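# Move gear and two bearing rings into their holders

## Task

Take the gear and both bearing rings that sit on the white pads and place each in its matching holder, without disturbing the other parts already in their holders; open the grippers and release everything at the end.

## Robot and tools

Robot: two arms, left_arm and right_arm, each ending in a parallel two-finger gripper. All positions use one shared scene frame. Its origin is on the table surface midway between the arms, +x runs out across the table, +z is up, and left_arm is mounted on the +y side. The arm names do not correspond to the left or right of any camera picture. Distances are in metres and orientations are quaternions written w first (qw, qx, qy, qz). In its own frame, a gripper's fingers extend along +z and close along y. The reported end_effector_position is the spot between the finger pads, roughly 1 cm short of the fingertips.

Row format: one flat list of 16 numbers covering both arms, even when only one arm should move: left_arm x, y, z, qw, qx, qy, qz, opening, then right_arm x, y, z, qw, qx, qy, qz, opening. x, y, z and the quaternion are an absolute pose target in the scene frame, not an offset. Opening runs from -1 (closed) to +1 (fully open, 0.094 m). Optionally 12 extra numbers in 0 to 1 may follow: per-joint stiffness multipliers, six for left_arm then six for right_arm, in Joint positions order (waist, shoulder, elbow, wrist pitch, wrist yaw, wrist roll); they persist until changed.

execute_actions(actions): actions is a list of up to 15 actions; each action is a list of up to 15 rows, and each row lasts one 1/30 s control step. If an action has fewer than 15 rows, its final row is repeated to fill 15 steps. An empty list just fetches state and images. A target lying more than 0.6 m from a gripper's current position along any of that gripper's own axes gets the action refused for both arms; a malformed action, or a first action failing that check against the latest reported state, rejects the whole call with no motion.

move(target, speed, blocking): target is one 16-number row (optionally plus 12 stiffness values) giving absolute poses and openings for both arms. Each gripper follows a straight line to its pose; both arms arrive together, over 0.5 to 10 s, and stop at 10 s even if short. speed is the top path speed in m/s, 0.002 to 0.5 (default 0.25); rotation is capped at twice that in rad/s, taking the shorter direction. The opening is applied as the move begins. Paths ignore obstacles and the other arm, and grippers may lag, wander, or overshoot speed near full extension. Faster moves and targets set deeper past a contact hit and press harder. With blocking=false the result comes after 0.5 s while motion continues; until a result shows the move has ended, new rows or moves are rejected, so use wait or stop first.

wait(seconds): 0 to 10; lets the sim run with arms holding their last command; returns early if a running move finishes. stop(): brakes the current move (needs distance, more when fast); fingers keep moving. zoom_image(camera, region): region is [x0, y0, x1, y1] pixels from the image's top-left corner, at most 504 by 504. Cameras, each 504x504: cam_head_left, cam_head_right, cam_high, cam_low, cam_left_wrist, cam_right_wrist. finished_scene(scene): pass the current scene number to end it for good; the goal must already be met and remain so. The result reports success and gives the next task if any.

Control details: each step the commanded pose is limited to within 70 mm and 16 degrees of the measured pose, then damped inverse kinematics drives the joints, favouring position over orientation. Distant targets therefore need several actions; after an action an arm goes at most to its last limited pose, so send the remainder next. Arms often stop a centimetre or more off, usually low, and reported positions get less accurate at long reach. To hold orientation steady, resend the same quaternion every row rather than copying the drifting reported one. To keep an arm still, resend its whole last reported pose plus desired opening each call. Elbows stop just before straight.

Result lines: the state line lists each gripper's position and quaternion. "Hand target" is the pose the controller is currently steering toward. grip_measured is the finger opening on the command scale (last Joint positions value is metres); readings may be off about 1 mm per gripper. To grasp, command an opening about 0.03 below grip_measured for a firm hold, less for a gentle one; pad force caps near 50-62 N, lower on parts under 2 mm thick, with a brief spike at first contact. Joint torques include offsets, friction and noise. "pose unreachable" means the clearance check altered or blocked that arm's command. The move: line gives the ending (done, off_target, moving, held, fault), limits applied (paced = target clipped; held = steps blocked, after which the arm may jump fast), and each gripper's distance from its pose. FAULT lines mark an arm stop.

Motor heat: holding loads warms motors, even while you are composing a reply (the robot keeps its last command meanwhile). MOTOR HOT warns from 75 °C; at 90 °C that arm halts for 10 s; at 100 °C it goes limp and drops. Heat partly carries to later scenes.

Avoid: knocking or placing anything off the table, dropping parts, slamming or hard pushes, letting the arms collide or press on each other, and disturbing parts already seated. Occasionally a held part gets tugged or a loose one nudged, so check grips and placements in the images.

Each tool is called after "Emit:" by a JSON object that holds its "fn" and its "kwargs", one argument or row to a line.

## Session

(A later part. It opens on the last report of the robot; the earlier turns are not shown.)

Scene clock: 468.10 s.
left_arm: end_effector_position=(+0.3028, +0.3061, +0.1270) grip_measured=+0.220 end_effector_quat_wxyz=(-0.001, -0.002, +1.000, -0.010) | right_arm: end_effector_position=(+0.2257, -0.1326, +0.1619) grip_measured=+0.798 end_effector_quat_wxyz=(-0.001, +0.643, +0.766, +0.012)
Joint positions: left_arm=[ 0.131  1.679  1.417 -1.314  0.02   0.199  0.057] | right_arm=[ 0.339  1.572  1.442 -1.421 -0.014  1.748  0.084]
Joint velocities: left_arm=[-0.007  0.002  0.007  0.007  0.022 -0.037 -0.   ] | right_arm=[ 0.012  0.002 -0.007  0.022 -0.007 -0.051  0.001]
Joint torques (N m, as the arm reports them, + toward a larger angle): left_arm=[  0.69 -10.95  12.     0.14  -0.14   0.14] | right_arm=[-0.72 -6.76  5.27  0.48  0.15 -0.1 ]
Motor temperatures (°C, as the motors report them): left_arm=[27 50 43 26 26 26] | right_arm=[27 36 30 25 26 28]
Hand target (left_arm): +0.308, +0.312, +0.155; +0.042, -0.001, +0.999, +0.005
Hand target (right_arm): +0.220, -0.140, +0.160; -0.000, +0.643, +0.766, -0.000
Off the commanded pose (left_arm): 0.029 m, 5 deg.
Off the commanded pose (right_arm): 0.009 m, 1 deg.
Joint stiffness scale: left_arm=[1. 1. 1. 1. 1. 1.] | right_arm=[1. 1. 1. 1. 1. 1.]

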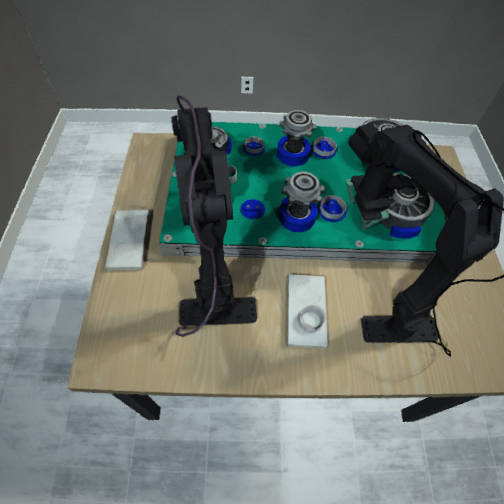

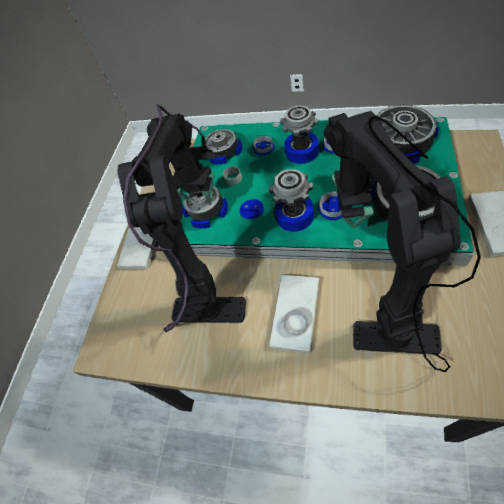

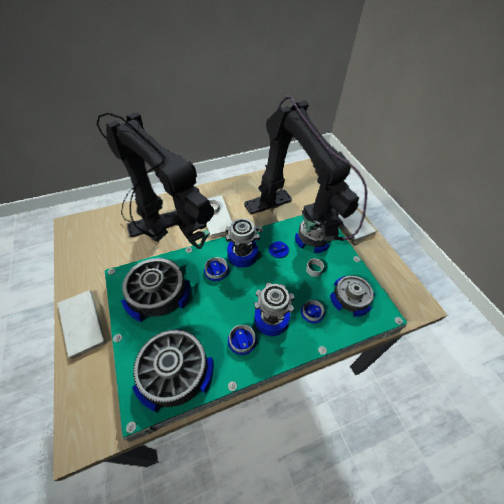

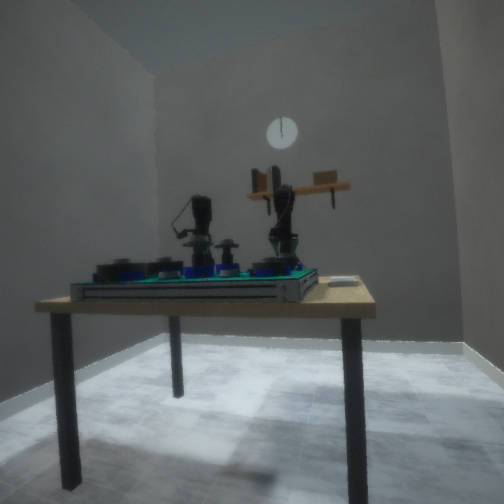

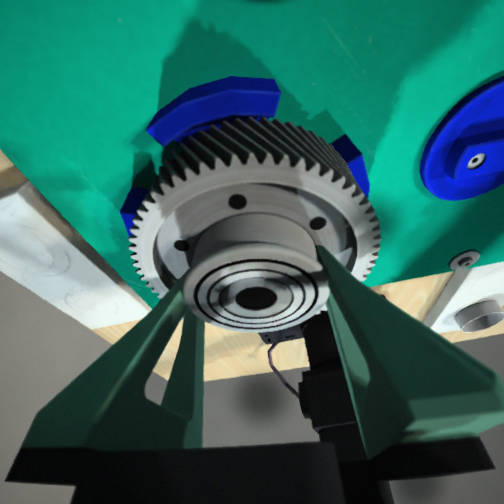

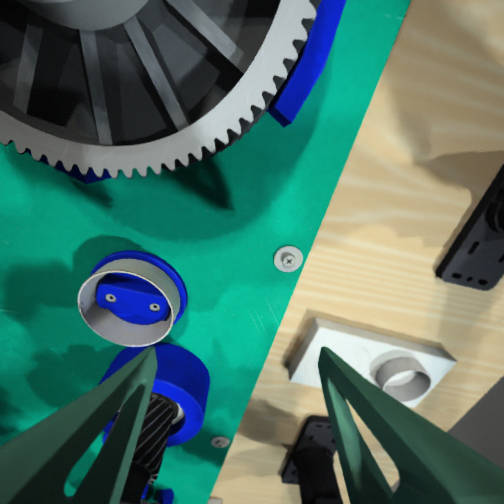

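Emit:
{"fn": "execute_actions", "kwargs": {
  "actions": [
    [[0.3095,0.3126,0.1552,0.042,0,1,0.0054,0.187,0.220,-0.140,0.160,0,0.6428,0.766,0,0.80],[0.3095,0.3127,0.1554,0.042,0,1,0.0058,0.187,0.220,-0.140,0.160,0,0.6428,0.766,0,0.80],[0.3095,0.3128,0.1556,0.042,0,1,0.0062,0.187,0.220,-0.140,0.160,0,0.6428,0.766,0,0.80],[0.3095,0.3129,0.1558,0.042,0,1,0.0066,0.187,0.220,-0.140,0.160,0,0.6428,0.766,0,0.80],[0.3095,0.3130,0.156,0.042,0,1,0.007,0.187,0.220,-0.140,0.160,0,0.6428,0.766,0,0.80],[0.3095,0.3131,0.1562,0.042,0,1,0.0074,0.187,0.220,-0.140,0.160,0,0.6428,0.766,0,0.80],[0.3095,0.3132,0.1564,0.042,0,1,0.0078,0.187,0.220,-0.140,0.160,0,0.6428,0.766,0,0.80],[0.3095,0.3133,0.1566,0.042,0,1,0.0082,0.187,0.220,-0.140,0.160,0,0.6428,0.766,0,0.80],[0.3095,0.3134,0.1568,0.042,0,1,0.0086,0.187,0.220,-0.140,0.160,0,0.6428,0.766,0,0.80],[0.3095,0.3135,0.157,0.042,0,1,0.009,0.187,0.220,-0.140,0.160,0,0.6428,0.766,0,0.80],[0.3095,0.3136,0.1572,0.042,0,1,0.0094,0.187,0.220,-0.140,0.160,0,0.6428,0.766,0,0.80],[0.3095,0.3137,0.1574,0.042,0,1,0.0098,0.187,0.220,-0.140,0.160,0,0.6428,0.766,0,0.80],[0.3095,0.3138,0.1576,0.042,0,1,0.010,0.187,0.220,-0.140,0.160,0,0.6428,0.766,0,0.80],[0.3095,0.3139,0.1578,0.042,0,1,0.010,0.187,0.220,-0.140,0.160,0,0.6428,0.766,0,0.80],[0.3095,0.314,0.158,0.042,0,1,0.010,0.187,0.220,-0.140,0.160,0,0.6428,0.766,0,0.80]],
    [[0.3095,0.314,0.158,0.042,0,1,0.010,0.187,0.220,-0.140,0.160,0,0.6428,0.766,0,0.80]]
  ]
}}

Scene clock: 477.23 s.
left_arm: end_effector_position=(+0.3028, +0.3061, +0.1270) grip_measured=+0.220 end_effector_quat_wxyz=(-0.001, -0.002, +1.000, -0.010) | right_arm: end_effector_position=(+0.2257, -0.1326, +0.1619) grip_measured=+0.798 end_effector_quat_wxyz=(-0.001, +0.643, +0.766, +0.012)
Joint positions: left_arm=[ 0.131  1.679  1.417 -1.314  0.02   0.199  0.057] | right_arm=[ 0.339  1.572  1.442 -1.421 -0.014  1.748  0.084]
Joint velocities: left_arm=[-0.032 -0.002 -0.002  0.022  0.037  0.037 -0.   ] | right_arm=[-0.007  0.002  0.027  0.022  0.051  0.095 -0.001]
Joint torques (N m, as the arm reports them, + toward a larger angle): left_arm=[  0.45 -11.18  13.15   0.06  -0.23   0.11] | right_arm=[-0.71 -6.74  5.27  0.48  0.15 -0.1 ]
Motor temperatures (°C, as the motors report them): left_arm=[27 50 44 26 26 26] | right_arm=[27 36 30 25 26 28]
Hand target (left_arm): +0.308, +0.314, +0.157; +0.042, -0.001, +0.999, +0.010
Hand target (right_arm): +0.220, -0.140, +0.160; -0.000, +0.643, +0.766, -0.000
Off the commanded pose (left_arm): 0.033 m, 5 deg.
Off the commanded pose (right_arm): 0.009 m, 1 deg.
Joint stiffness scale: left_arm=[1. 1. 1. 1. 1. 1.] | right_arm=[1. 1. 1. 1. 1. 1.]

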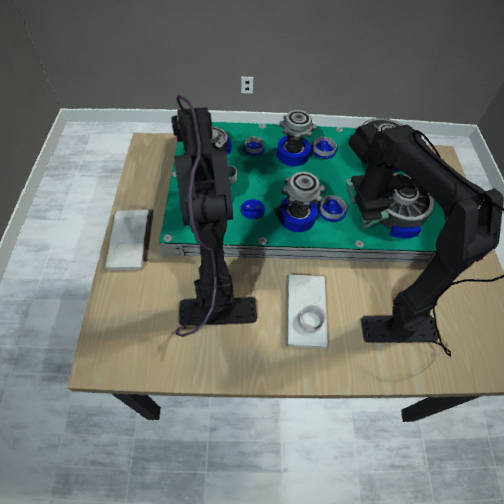

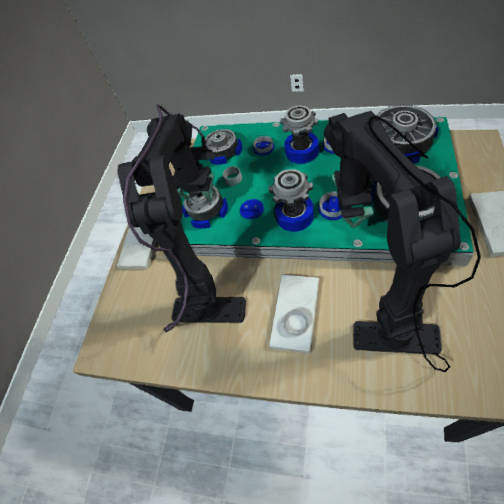

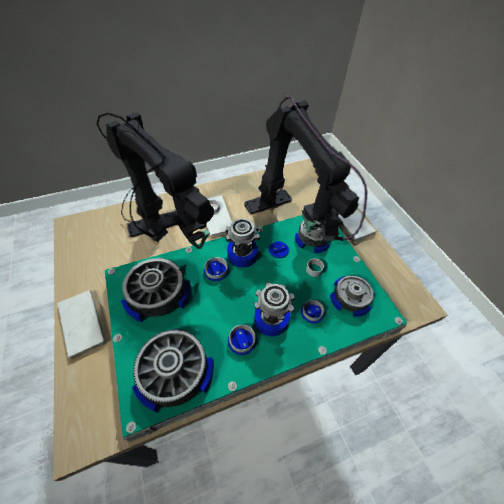

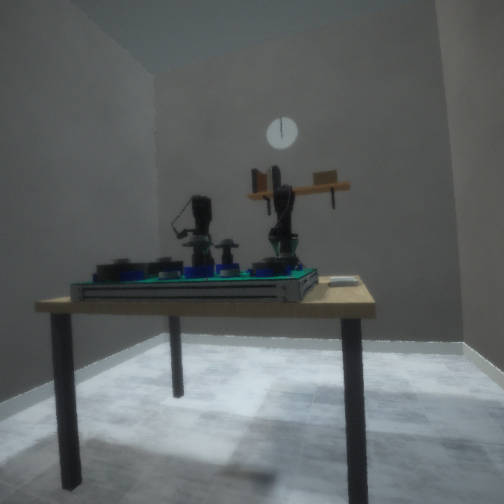

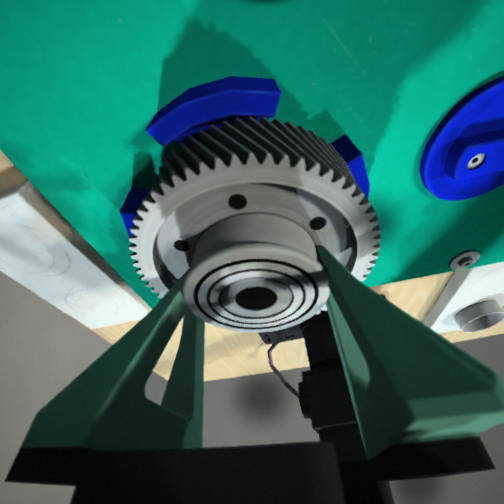

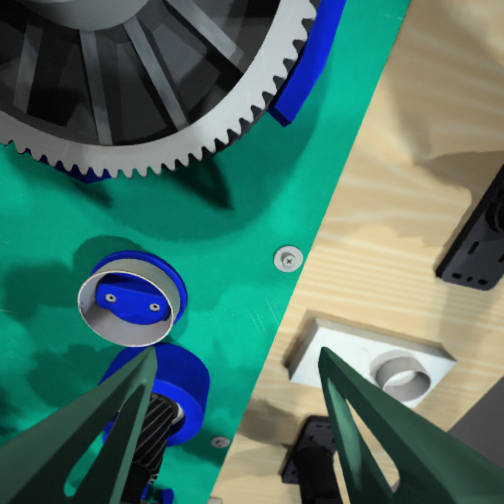

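Emit:
{"fn": "execute_actions", "kwargs": {
  "actions": [
    [[0.3095,0.3142,0.1581,0.042,0,1,0.0104,0.187,0.220,-0.140,0.160,0,0.6428,0.766,0,0.80],[0.3095,0.3144,0.1582,0.042,0,1,0.0108,0.187,0.220,-0.140,0.160,0,0.6428,0.766,0,0.80],[0.3095,0.3146,0.1583,0.042,0,1,0.0112,0.187,0.220,-0.140,0.160,0,0.6428,0.766,0,0.80],[0.3095,0.3148,0.1584,0.042,0,1,0.0116,0.187,0.220,-0.140,0.160,0,0.6428,0.766,0,0.80],[0.3095,0.3150,0.1585,0.042,0,1,0.012,0.187,0.220,-0.140,0.160,0,0.6428,0.766,0,0.80],[0.3095,0.3152,0.1586,0.042,0,1,0.0124,0.187,0.220,-0.140,0.160,0,0.6428,0.766,0,0.80],[0.3095,0.3154,0.1587,0.042,0,1,0.0128,0.187,0.220,-0.140,0.160,0,0.6428,0.766,0,0.80],[0.3095,0.3156,0.1588,0.042,0,1,0.0132,0.187,0.220,-0.140,0.160,0,0.6428,0.766,0,0.80],[0.3095,0.3158,0.1589,0.042,0,1,0.0136,0.187,0.220,-0.140,0.160,0,0.6428,0.766,0,0.80],[0.3095,0.3160,0.159,0.042,0,1,0.014,0.187,0.220,-0.140,0.160,0,0.6428,0.766,0,0.80],[0.3095,0.3161,0.1591,0.042,0,1,0.0144,0.187,0.220,-0.140,0.160,0,0.6428,0.766,0,0.80],[0.3095,0.3162,0.1592,0.042,0,1,0.0148,0.187,0.220,-0.140,0.160,0,0.6428,0.766,0,0.80],[0.3095,0.3163,0.1593,0.042,0,1,0.015,0.187,0.220,-0.140,0.160,0,0.6428,0.766,0,0.80],[0.3095,0.3164,0.1594,0.042,0,1,0.015,0.187,0.220,-0.140,0.160,0,0.6428,0.766,0,0.80],[0.3095,0.3165,0.1595,0.042,0,1,0.015,0.187,0.220,-0.140,0.160,0,0.6428,0.766,0,0.80]],
    [[0.3095,0.3165,0.1595,0.042,0,1,0.015,0.187,0.220,-0.140,0.160,0,0.6428,0.766,0,0.80]]
  ]
}}

Scene clock: 483.63 s.
left_arm: end_effector_position=(+0.3027, +0.3061, +0.1270) grip_measured=+0.220 end_effector_quat_wxyz=(-0.001, -0.002, +1.000, -0.010) | right_arm: end_effector_position=(+0.2257, -0.1326, +0.1619) grip_measured=+0.798 end_effector_quat_wxyz=(-0.001, +0.643, +0.766, +0.012)
Joint positions: left_arm=[ 0.131  1.679  1.417 -1.314  0.02   0.199  0.057] | right_arm=[ 0.339  1.572  1.442 -1.421 -0.014  1.748  0.084]
Joint velocities: left_arm=[-0.002  0.002 -0.022 -0.022  0.066 -0.051 -0.001] | right_arm=[-0.012  0.017 -0.012 -0.051 -0.007 -0.007 -0.001]
Joint torques (N m, as the arm reports them, + toward a larger angle): left_arm=[  0.62 -11.1   13.61   0.03  -0.35   0.14] | right_arm=[-0.72 -6.76  5.27  0.49  0.15 -0.1 ]
Motor temperatures (°C, as the motors report them): left_arm=[27 50 45 26 26 26] | right_arm=[27 36 30 25 26 28]
Hand target (left_arm): +0.308, +0.316, +0.159; +0.042, -0.001, +0.999, +0.015
Hand target (right_arm): +0.220, -0.140, +0.160; -0.000, +0.643, +0.766, -0.000
Off the commanded pose (left_arm): 0.035 m, 6 deg.
Off the commanded pose (right_arm): 0.009 m, 1 deg.
Joint stiffness scale: left_arm=[1. 1. 1. 1. 1. 1.] | right_arm=[1. 1. 1. 1. 1. 1.]

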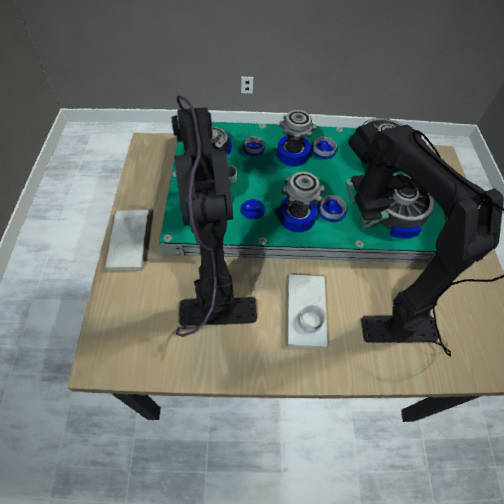

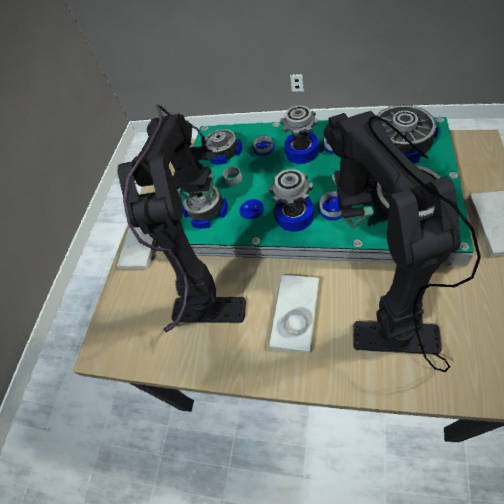

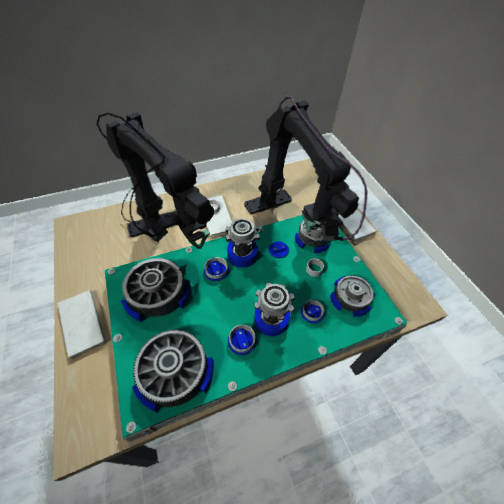

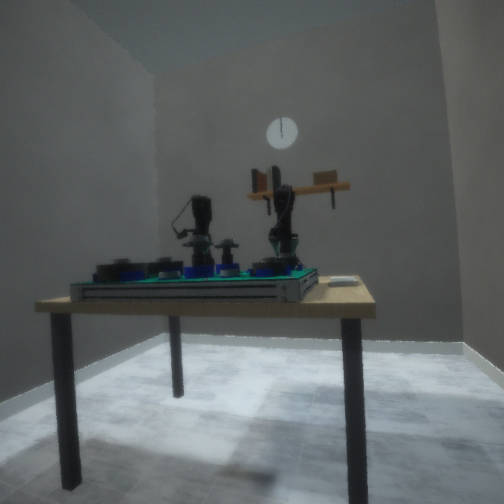

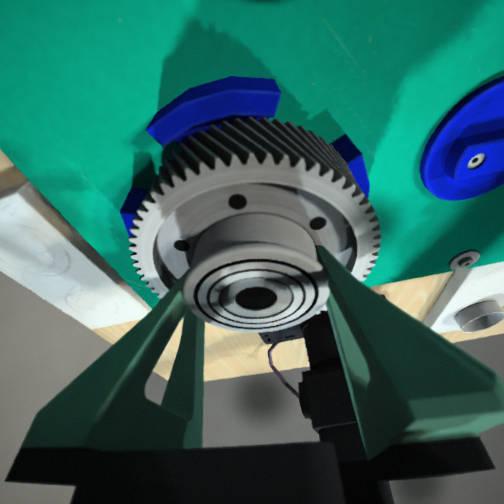

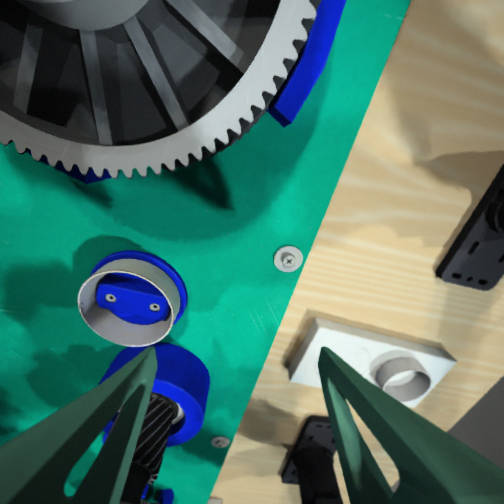

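Emit:
{"fn": "execute_actions", "kwargs": {
  "actions": [
    [[0.3095,0.3166,0.1595,0.042,0,1,0.0154,0.187,0.220,-0.140,0.160,0,0.6428,0.766,0,0.80],[0.3095,0.3168,0.1596,0.042,0,1,0.0158,0.187,0.220,-0.140,0.160,0,0.6428,0.766,0,0.80],[0.3095,0.3169,0.1596,0.042,0,1,0.0162,0.187,0.220,-0.140,0.160,0,0.6428,0.766,0,0.80],[0.3095,0.3171,0.1597,0.042,0,1,0.0166,0.187,0.220,-0.140,0.160,0,0.6428,0.766,0,0.80],[0.3095,0.3172,0.1597,0.042,0,1,0.017,0.187,0.220,-0.140,0.160,0,0.6428,0.766,0,0.80],[0.3095,0.3174,0.1598,0.042,0,1,0.0174,0.187,0.220,-0.140,0.160,0,0.6428,0.766,0,0.80],[0.3095,0.3175,0.1598,0.042,0,1,0.0178,0.187,0.220,-0.140,0.160,0,0.6428,0.766,0,0.80],[0.3095,0.3177,0.1599,0.042,0,1,0.0182,0.187,0.220,-0.140,0.160,0,0.6428,0.766,0,0.80],[0.3095,0.3178,0.1599,0.042,0,1,0.0186,0.187,0.220,-0.140,0.160,0,0.6428,0.766,0,0.80],[0.3095,0.3180,0.160,0.042,0,1,0.019,0.187,0.220,-0.140,0.160,0,0.6428,0.766,0,0.80],[0.3095,0.3181,0.160,0.042,0,1,0.0194,0.187,0.220,-0.140,0.160,0,0.6428,0.766,0,0.80],[0.3095,0.3183,0.160,0.042,0,1,0.0198,0.187,0.220,-0.140,0.160,0,0.6428,0.766,0,0.80],[0.3095,0.3184,0.160,0.042,0,1,0.020,0.187,0.220,-0.140,0.160,0,0.6428,0.766,0,0.80],[0.3095,0.3185,0.160,0.042,0,1,0.020,0.187,0.220,-0.140,0.160,0,0.6428,0.766,0,0.80],[0.3095,0.3185,0.160,0.042,0,1,0.020,0.187,0.220,-0.140,0.160,0,0.6428,0.766,0,0.80]],
    [[0.3095,0.3185,0.160,0.042,0,1,0.020,0.187,0.220,-0.140,0.160,0,0.6428,0.766,0,0.80]]
  ]
}}

Scene clock: 492.87 s.
left_arm: end_effector_position=(+0.3026, +0.3062, +0.1270) grip_measured=+0.220 end_effector_quat_wxyz=(-0.001, -0.001, +1.000, -0.010) | right_arm: end_effector_position=(+0.2257, -0.1326, +0.1619) grip_measured=+0.798 end_effector_quat_wxyz=(-0.001, +0.643, +0.766, +0.012)
Joint positions: left_arm=[ 0.131  1.679  1.417 -1.315  0.019  0.199  0.057] | right_arm=[ 0.339  1.572  1.442 -1.421 -0.014  1.748  0.084]
Joint velocities: left_arm=[-0.012  0.012 -0.002 -0.007  0.007 -0.007 -0.   ] | right_arm=[-0.002  0.002 -0.017  0.022 -0.007 -0.007 -0.001]
Joint torques (N m, as the arm reports them, + toward a larger angle): left_arm=[  0.71 -11.35  13.65   0.06  -0.46   0.13] | right_arm=[-0.72 -6.75  5.26  0.48  0.15 -0.1 ]
Motor temperatures (°C, as the motors report them): left_arm=[27 51 46 25 26 26] | right_arm=[27 36 30 25 26 28]
Hand target (left_arm): +0.308, +0.318, +0.159; +0.042, -0.002, +0.999, +0.020
Hand target (right_arm): +0.220, -0.140, +0.160; -0.000, +0.643, +0.766, -0.000
Off the commanded pose (left_arm): 0.036 m, 6 deg.
Off the commanded pose (right_arm): 0.009 m, 1 deg.
Joint stiffness scale: left_arm=[1. 1. 1. 1. 1. 1.] | right_arm=[1. 1. 1. 1. 1. 1.]

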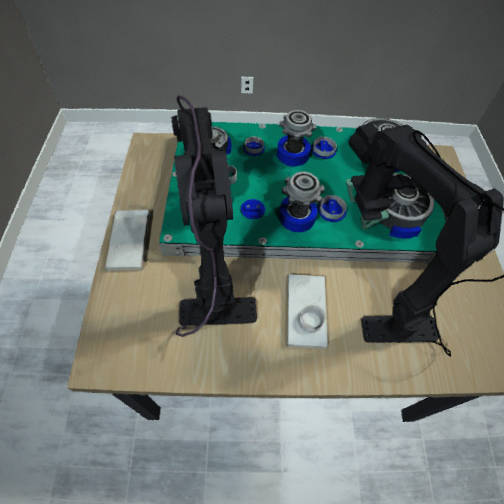

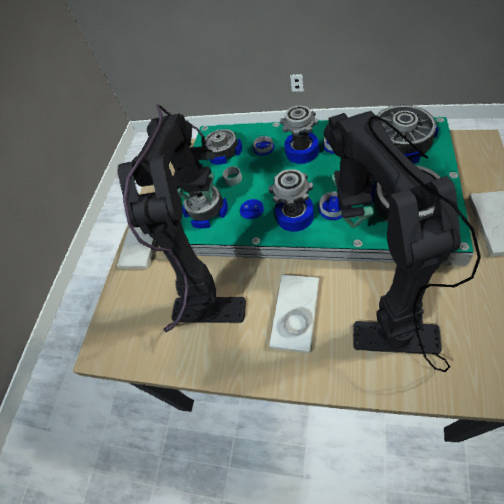

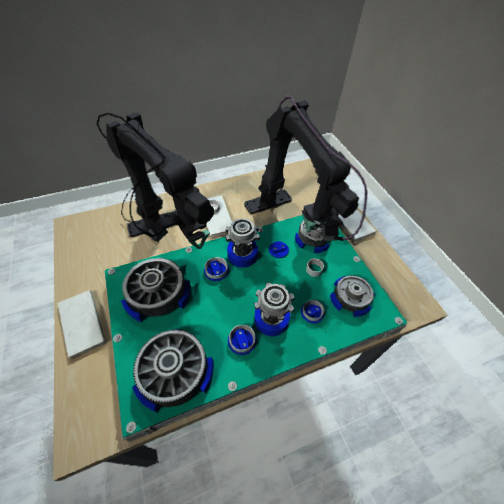

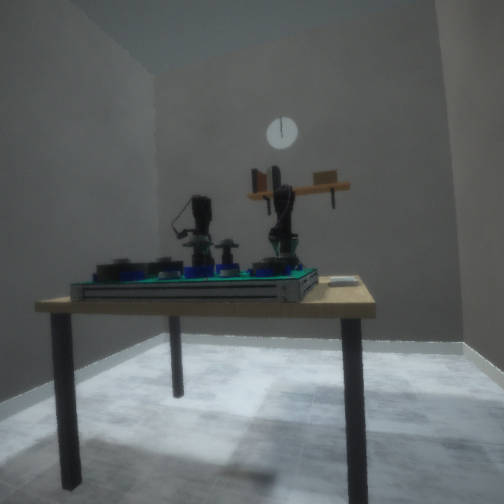

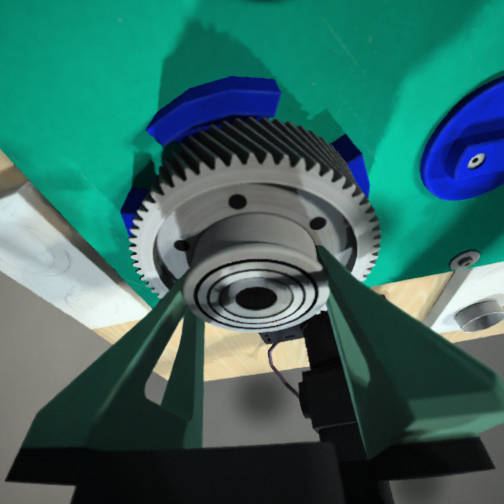

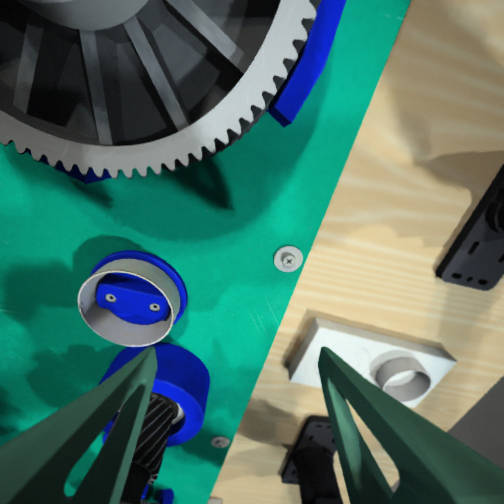

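Emit:
{"fn": "zoom_image", "kwargs": {
  "camera": "cam_high",
  "region": [285, 215, 345, 260]
}}

Emit:
{"fn": "zoom_image", "kwargs": {
  "camera": "cam_head_right",
  "region": [178, 185, 232, 232]
}}

Region (285, 215, 345, 260) of cam_high's 504x504 image, scaled by 8.400, with more detail than that image has; it fills the top 378 rows of this view, and the rest is white.

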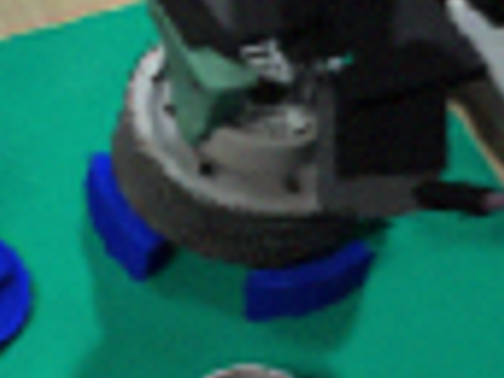

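Region (178, 185, 232, 232) of cam_head_right's 504x504 image, scaled by 9.333, with more detail than that image has; it fills the top 439 rows of this view, and the rest is white.

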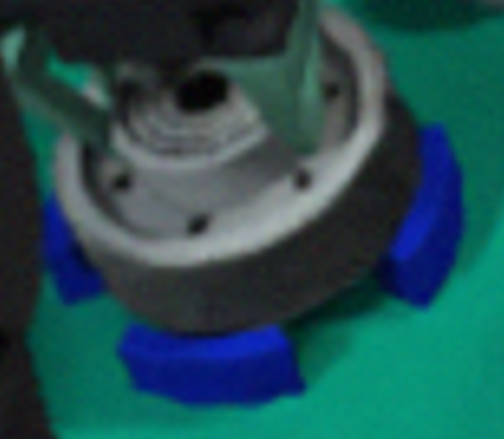

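Emit:
{"fn": "execute_actions", "kwargs": {
  "actions": [
    [[0.3095,0.3185,0.1602,0.042,0,1,0.020,0.187,0.220,-0.140,0.160,0,0.6428,0.766,0,0.80],[0.3095,0.3185,0.1604,0.042,0,1,0.020,0.187,0.220,-0.140,0.160,0,0.6428,0.766,0,0.80],[0.3095,0.3185,0.1606,0.042,0,1,0.020,0.187,0.220,-0.140,0.160,0,0.6428,0.766,0,0.80],[0.3095,0.3185,0.1608,0.042,0,1,0.020,0.187,0.220,-0.140,0.160,0,0.6428,0.766,0,0.80],[0.3095,0.3185,0.161,0.042,0,1,0.020,0.187,0.220,-0.140,0.160,0,0.6428,0.766,0,0.80],[0.3095,0.3185,0.1612,0.042,0,1,0.020,0.187,0.220,-0.140,0.160,0,0.6428,0.766,0,0.80],[0.3095,0.3185,0.1614,0.042,0,1,0.020,0.187,0.220,-0.140,0.160,0,0.6428,0.766,0,0.80],[0.3095,0.3185,0.1616,0.042,0,1,0.020,0.187,0.220,-0.140,0.160,0,0.6428,0.766,0,0.80],[0.3095,0.3185,0.1618,0.042,0,1,0.020,0.187,0.220,-0.140,0.160,0,0.6428,0.766,0,0.80],[0.3095,0.3185,0.162,0.042,0,1,0.020,0.187,0.220,-0.140,0.160,0,0.6428,0.766,0,0.80]],
    [[0.3095,0.3185,0.162,0.042,0,1,0.020,0.187,0.220,-0.140,0.160,0,0.6428,0.766,0,0.80]]
  ]
}}

Scene clock: 525.30 s.
left_arm: end_effector_position=(+0.2992, +0.3098, +0.1281) grip_measured=+0.220 end_effector_quat_wxyz=(-0.009, +0.001, +1.000, +0.000) | right_arm: end_effector_position=(+0.2257, -0.1326, +0.1619) grip_measured=+0.798 end_effector_quat_wxyz=(-0.001, +0.643, +0.766, +0.012)
Joint positions: left_arm=[ 0.131  1.679  1.421 -1.33  -0.004  0.204  0.057] | right_arm=[ 0.339  1.572  1.442 -1.421 -0.014  1.748  0.084]
Joint velocities: left_arm=[ 0.017 -0.017 -0.002 -0.022 -0.066  0.022 -0.001] | right_arm=[ 0.002  0.012  0.012 -0.007 -0.022 -0.051  0.001]
Joint torques (N m, as the arm reports them, + toward a larger angle): left_arm=[  0.68 -11.18  14.19   0.08  -0.21   0.09] | right_arm=[-0.72 -6.75  5.26  0.48  0.15 -0.09]
Motor temperatures (°C, as the motors report them): left_arm=[27 51 47 25 27 26] | right_arm=[27 36 30 25 26 28]
Hand target (left_arm): +0.308, +0.318, +0.162; +0.042, -0.001, +0.999, +0.021
Hand target (right_arm): +0.220, -0.140, +0.160; -0.000, +0.643, +0.766, -0.000
Off the commanded pose (left_arm): 0.036 m, 6 deg.
Off the commanded pose (right_arm): 0.009 m, 1 deg.
Joint stiffness scale: left_arm=[1. 1. 1. 1. 1. 1.] | right_arm=[1. 1. 1. 1. 1. 1.]

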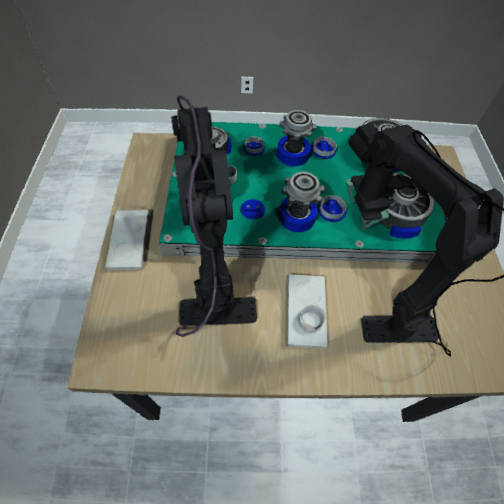

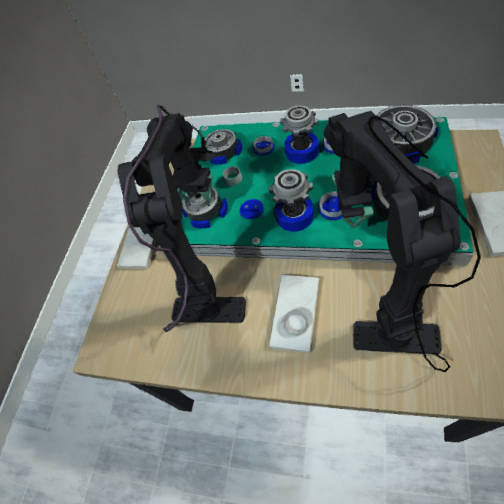

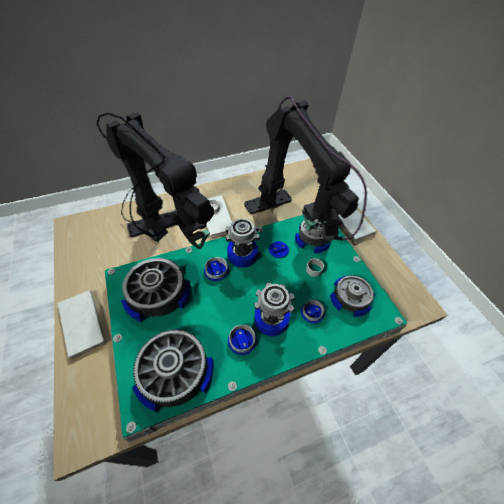

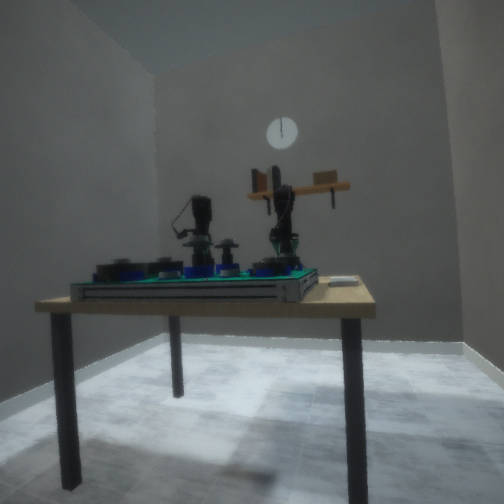

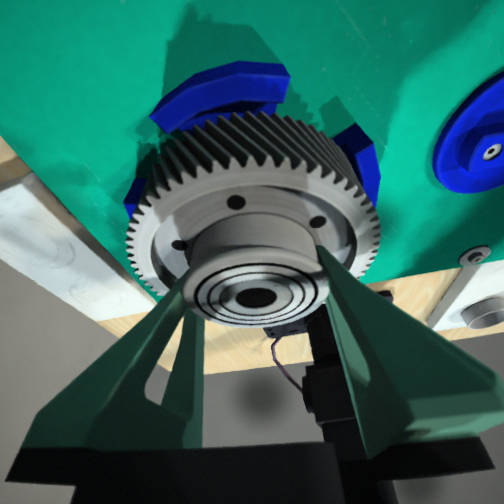

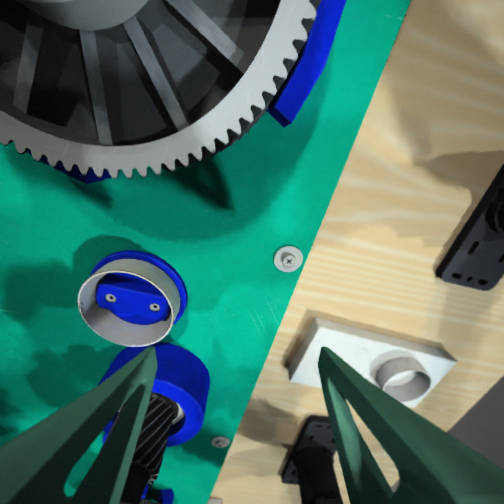

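Emit:
{"fn": "zoom_image", "kwargs": {
  "camera": "cam_left_wrist",
  "region": [140, 55, 300, 155]
}}

Emit:
{"fn": "zoom_image", "kwargs": {
  "camera": "cam_left_wrist",
  "region": [300, 110, 400, 210]
}}

Emit:
{"fn": "zoom_image", "kwargs": {
  "camera": "cam_left_wrist",
  "region": [100, 140, 200, 240]
}}

Region (140, 55, 300, 155) of cam_left_wrist's 504x504 image, scaled by 3.150, with more detail than that image has; it fills the top 315 rows of this view, and the rest is white.

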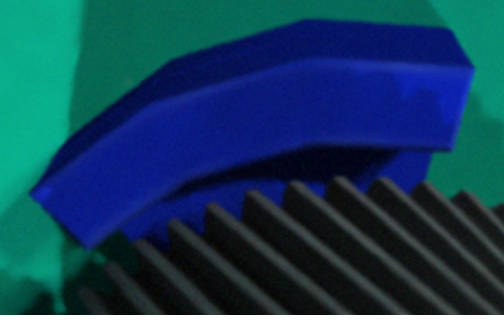

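Region (300, 110, 400, 210) of cam_left_wrist's 504x504 image, scaled by 5.040, with more detail than that image has.

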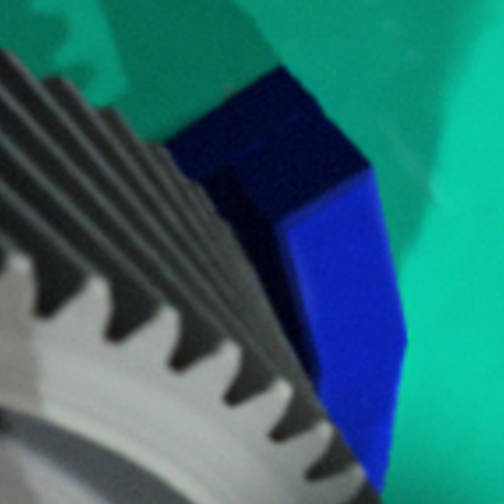

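Region (100, 140, 200, 240) of cam_left_wrist's 504x504 image, scaled by 5.040, with more detail than that image has.

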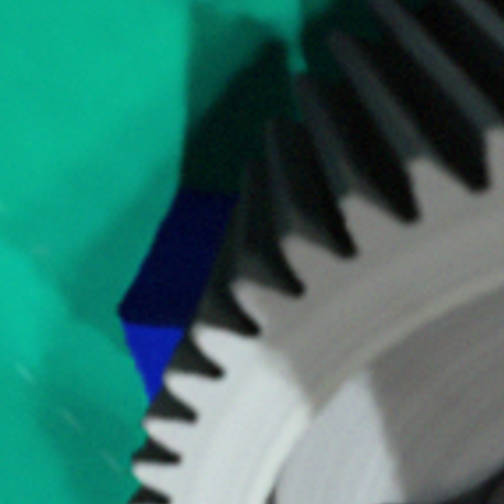

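Emit:
{"fn": "execute_actions", "kwargs": {
  "actions": [
    [[0.3098,0.3178,0.162,0.0428,0,1,0.0185,0.187,0.220,-0.140,0.160,0,0.6428,0.766,0,0.80],[0.3100,0.3171,0.162,0.0436,0,1,0.0171,0.187,0.220,-0.140,0.160,0,0.6428,0.766,0,0.80],[0.3103,0.3164,0.162,0.0444,0,1,0.0156,0.187,0.220,-0.140,0.160,0,0.6428,0.766,0,0.80],[0.3106,0.3157,0.162,0.0452,0,1,0.0141,0.187,0.220,-0.140,0.160,0,0.6428,0.766,0,0.80],[0.3108,0.3150,0.162,0.0460,0,1,0.0127,0.187,0.220,-0.140,0.160,0,0.6428,0.766,0,0.80],[0.3111,0.3143,0.162,0.0468,0,1,0.0112,0.187,0.220,-0.140,0.160,0,0.6428,0.766,0,0.80],[0.3114,0.3136,0.162,0.0476,0,1,0.0097,0.187,0.220,-0.140,0.160,0,0.6428,0.766,0,0.80],[0.3116,0.3129,0.162,0.0484,0,1,0.0083,0.187,0.220,-0.140,0.160,0,0.6428,0.766,0,0.80],[0.3119,0.3122,0.162,0.0492,0,1,0.0068,0.187,0.220,-0.140,0.160,0,0.6428,0.766,0,0.80],[0.3122,0.3115,0.162,0.0500,0,1,0.0053,0.187,0.220,-0.140,0.160,0,0.6428,0.766,0,0.80],[0.3124,0.3108,0.162,0.0508,0,1,0.0039,0.187,0.220,-0.140,0.160,0,0.6428,0.766,0,0.80],[0.3127,0.3101,0.162,0.0516,0,1,0.0024,0.187,0.220,-0.140,0.160,0,0.6428,0.766,0,0.80],[0.3130,0.3094,0.162,0.0524,0,1,0.0009,0.187,0.220,-0.140,0.160,0,0.6428,0.766,0,0.80],[0.3132,0.3087,0.162,0.0532,0,1,-0.0005,0.187,0.220,-0.140,0.160,0,0.6428,0.766,0,0.80],[0.3135,0.308,0.162,0.054,0,1,-0.002,0.187,0.220,-0.140,0.160,0,0.6428,0.766,0,0.80]],
    [[0.3135,0.308,0.162,0.054,0,1,-0.002,0.187,0.220,-0.140,0.160,0,0.6428,0.766,0,0.80]]
  ]
}}

Scene clock: 551.10 s.
left_arm: end_effector_position=(+0.2995, +0.3081, +0.1281) grip_measured=+0.220 end_effector_quat_wxyz=(-0.008, +0.001, +1.000, -0.004) | right_arm: end_effector_position=(+0.2257, -0.1326, +0.1619) grip_measured=+0.798 end_effector_quat_wxyz=(-0.001, +0.643, +0.766, +0.012)
Joint positions: left_arm=[ 0.131  1.679  1.421 -1.33   0.005  0.204  0.057] | right_arm=[ 0.339  1.572  1.442 -1.421 -0.014  1.748  0.084]
Joint velocities: left_arm=[-0.002  0.007 -0.007 -0.037 -0.066 -0.139  0.   ] | right_arm=[-0.002 -0.022 -0.002 -0.022  0.051 -0.007  0.001]
Joint torques (N m, as the arm reports them, + toward a larger angle): left_arm=[  0.27 -11.6   13.28   0.22   0.23   0.02] | right_arm=[-0.72 -6.74  5.27  0.48  0.15 -0.09]
Motor temperatures (°C, as the motors report them): left_arm=[27 51 48 25 26 26] | right_arm=[27 36 30 25 26 28]
Hand target (left_arm): +0.312, +0.308, +0.162; +0.054, -0.000, +0.999, -0.002
Hand target (right_arm): +0.220, -0.140, +0.160; -0.000, +0.643, +0.766, -0.000
Off the commanded pose (left_arm): 0.037 m, 7 deg.
Off the commanded pose (right_arm): 0.009 m, 1 deg.
Joint stiffness scale: left_arm=[1. 1. 1. 1. 1. 1.] | right_arm=[1. 1. 1. 1. 1. 1.]

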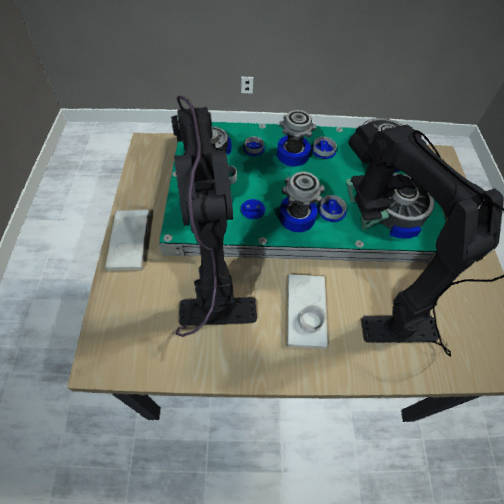

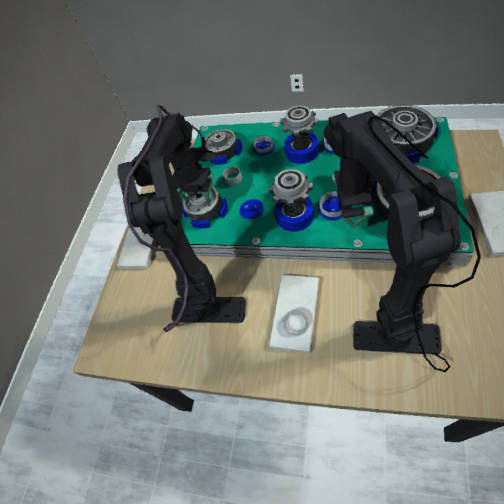

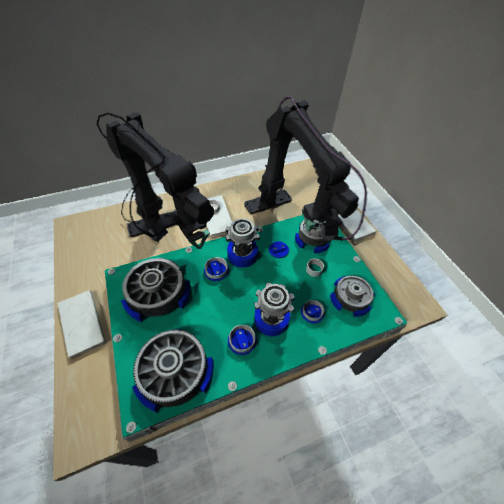

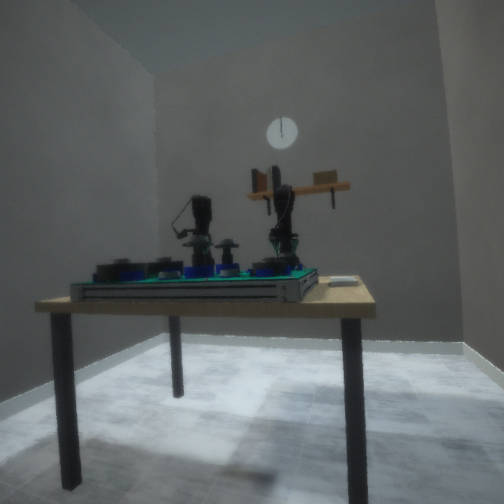

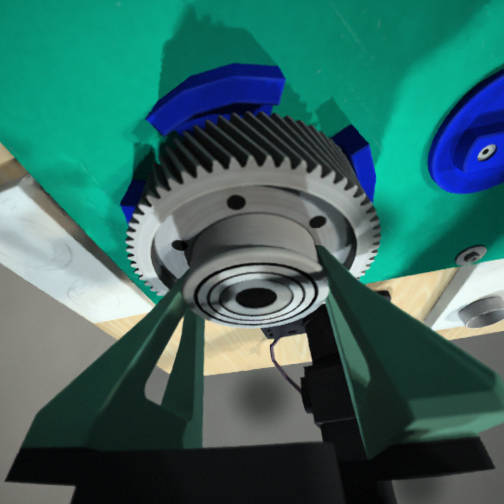

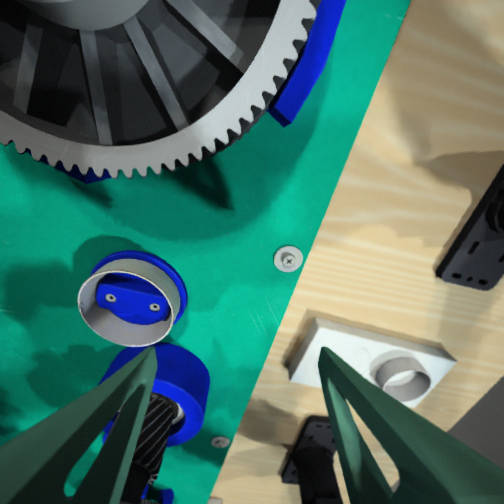

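Emit:
{"fn": "execute_actions", "kwargs": {
  "actions": [
    [[0.3138,0.3083,0.162,0.0547,0,1,-0.001,0.187,0.220,-0.140,0.160,0,0.6428,0.766,0,0.80],[0.3142,0.3086,0.162,0.0553,0,1,0.0,0.187,0.220,-0.140,0.160,0,0.6428,0.766,0,0.80],[0.3145,0.3089,0.162,0.056,0,1,0.001,0.187,0.220,-0.140,0.160,0,0.6428,0.766,0,0.80],[0.3148,0.3092,0.162,0.0567,0,1,0.002,0.187,0.220,-0.140,0.160,0,0.6428,0.766,0,0.80],[0.3152,0.3095,0.162,0.0573,0,1,0.003,0.187,0.220,-0.140,0.160,0,0.6428,0.766,0,0.80],[0.3155,0.3098,0.162,0.058,0,1,0.004,0.187,0.220,-0.140,0.160,0,0.6428,0.766,0,0.80],[0.3158,0.310,0.162,0.0587,0,1,0.004,0.187,0.220,-0.140,0.160,0,0.6428,0.766,0,0.80],[0.3162,0.310,0.162,0.0593,0,1,0.004,0.187,0.220,-0.140,0.160,0,0.6428,0.766,0,0.80],[0.3165,0.310,0.162,0.060,0,1,0.004,0.187,0.220,-0.140,0.160,0,0.6428,0.766,0,0.80],[0.3168,0.310,0.162,0.0607,0,1,0.004,0.187,0.220,-0.140,0.160,0,0.6428,0.766,0,0.80],[0.3172,0.310,0.162,0.0613,0,1,0.004,0.187,0.220,-0.140,0.160,0,0.6428,0.766,0,0.80],[0.3175,0.310,0.162,0.062,0,1,0.004,0.187,0.220,-0.140,0.160,0,0.6428,0.766,0,0.80],[0.3178,0.310,0.162,0.0627,0,1,0.004,0.187,0.220,-0.140,0.160,0,0.6428,0.766,0,0.80],[0.3182,0.310,0.162,0.0633,0,1,0.004,0.187,0.220,-0.140,0.160,0,0.6428,0.766,0,0.80],[0.3185,0.310,0.162,0.064,0,1,0.004,0.187,0.220,-0.140,0.160,0,0.6428,0.766,0,0.80]],
    [[0.3185,0.310,0.162,0.064,0,1,0.004,0.187,0.220,-0.140,0.160,0,0.6428,0.766,0,0.80]]
  ]
}}

Scene clock: 559.33 s.
left_arm: end_effector_position=(+0.3023, +0.3087, +0.1281) grip_measured=+0.220 end_effector_quat_wxyz=(-0.002, +0.001, +1.000, -0.003) | right_arm: end_effector_position=(+0.2257, -0.1326, +0.1619) grip_measured=+0.798 end_effector_quat_wxyz=(-0.001, +0.643, +0.766, +0.012)
Joint positions: left_arm=[ 0.131  1.679  1.421 -1.318  0.005  0.204  0.057] | right_arm=[ 0.339  1.572  1.442 -1.421 -0.014  1.748  0.084]
Joint velocities: left_arm=[-0.027 -0.007 -0.007  0.095 -0.066  0.007 -0.001] | right_arm=[-0.012 -0.017 -0.002 -0.007 -0.066 -0.066 -0.   ]
Joint torques (N m, as the arm reports them, + toward a larger angle): left_arm=[  0.08 -11.87  13.24   0.33   0.13   0.02] | right_arm=[-0.72 -6.74  5.27  0.48  0.15 -0.1 ]
Motor temperatures (°C, as the motors report them): left_arm=[27 52 48 25 26 26] | right_arm=[27 36 30 25 26 28]
Hand target (left_arm): +0.316, +0.310, +0.162; +0.064, -0.000, +0.998, +0.004
Hand target (right_arm): +0.220, -0.140, +0.160; -0.000, +0.643, +0.766, -0.000
Off the commanded pose (left_arm): 0.038 m, 8 deg.
Off the commanded pose (right_arm): 0.009 m, 1 deg.
Joint stiffness scale: left_arm=[1. 1. 1. 1. 1. 1.] | right_arm=[1. 1. 1. 1. 1. 1.]

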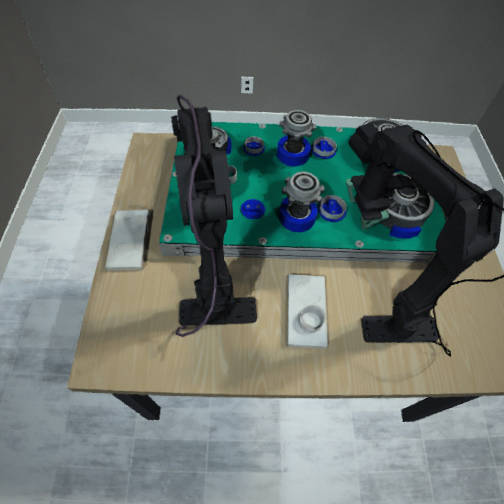

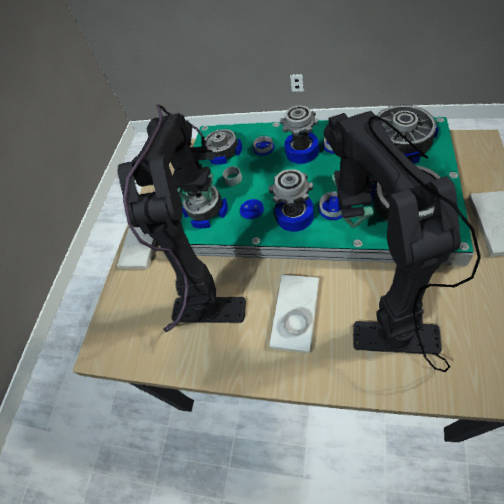

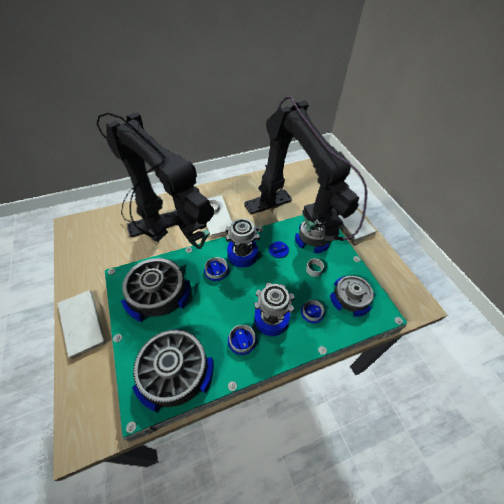

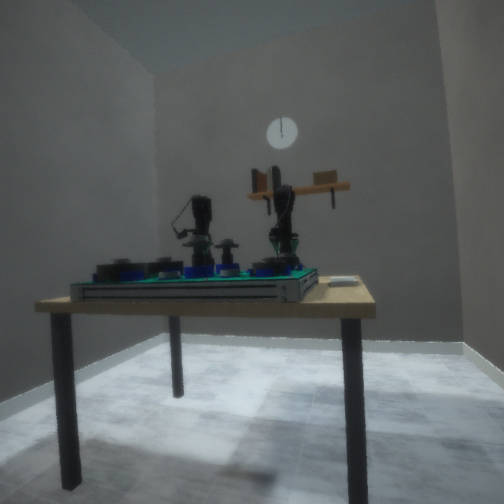

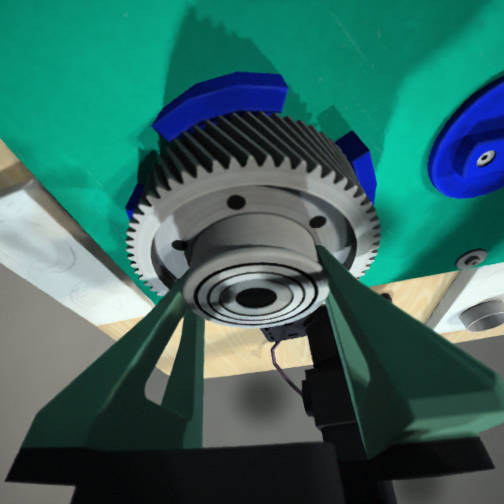

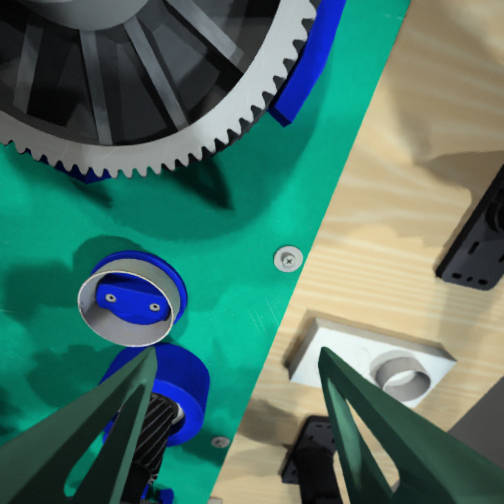

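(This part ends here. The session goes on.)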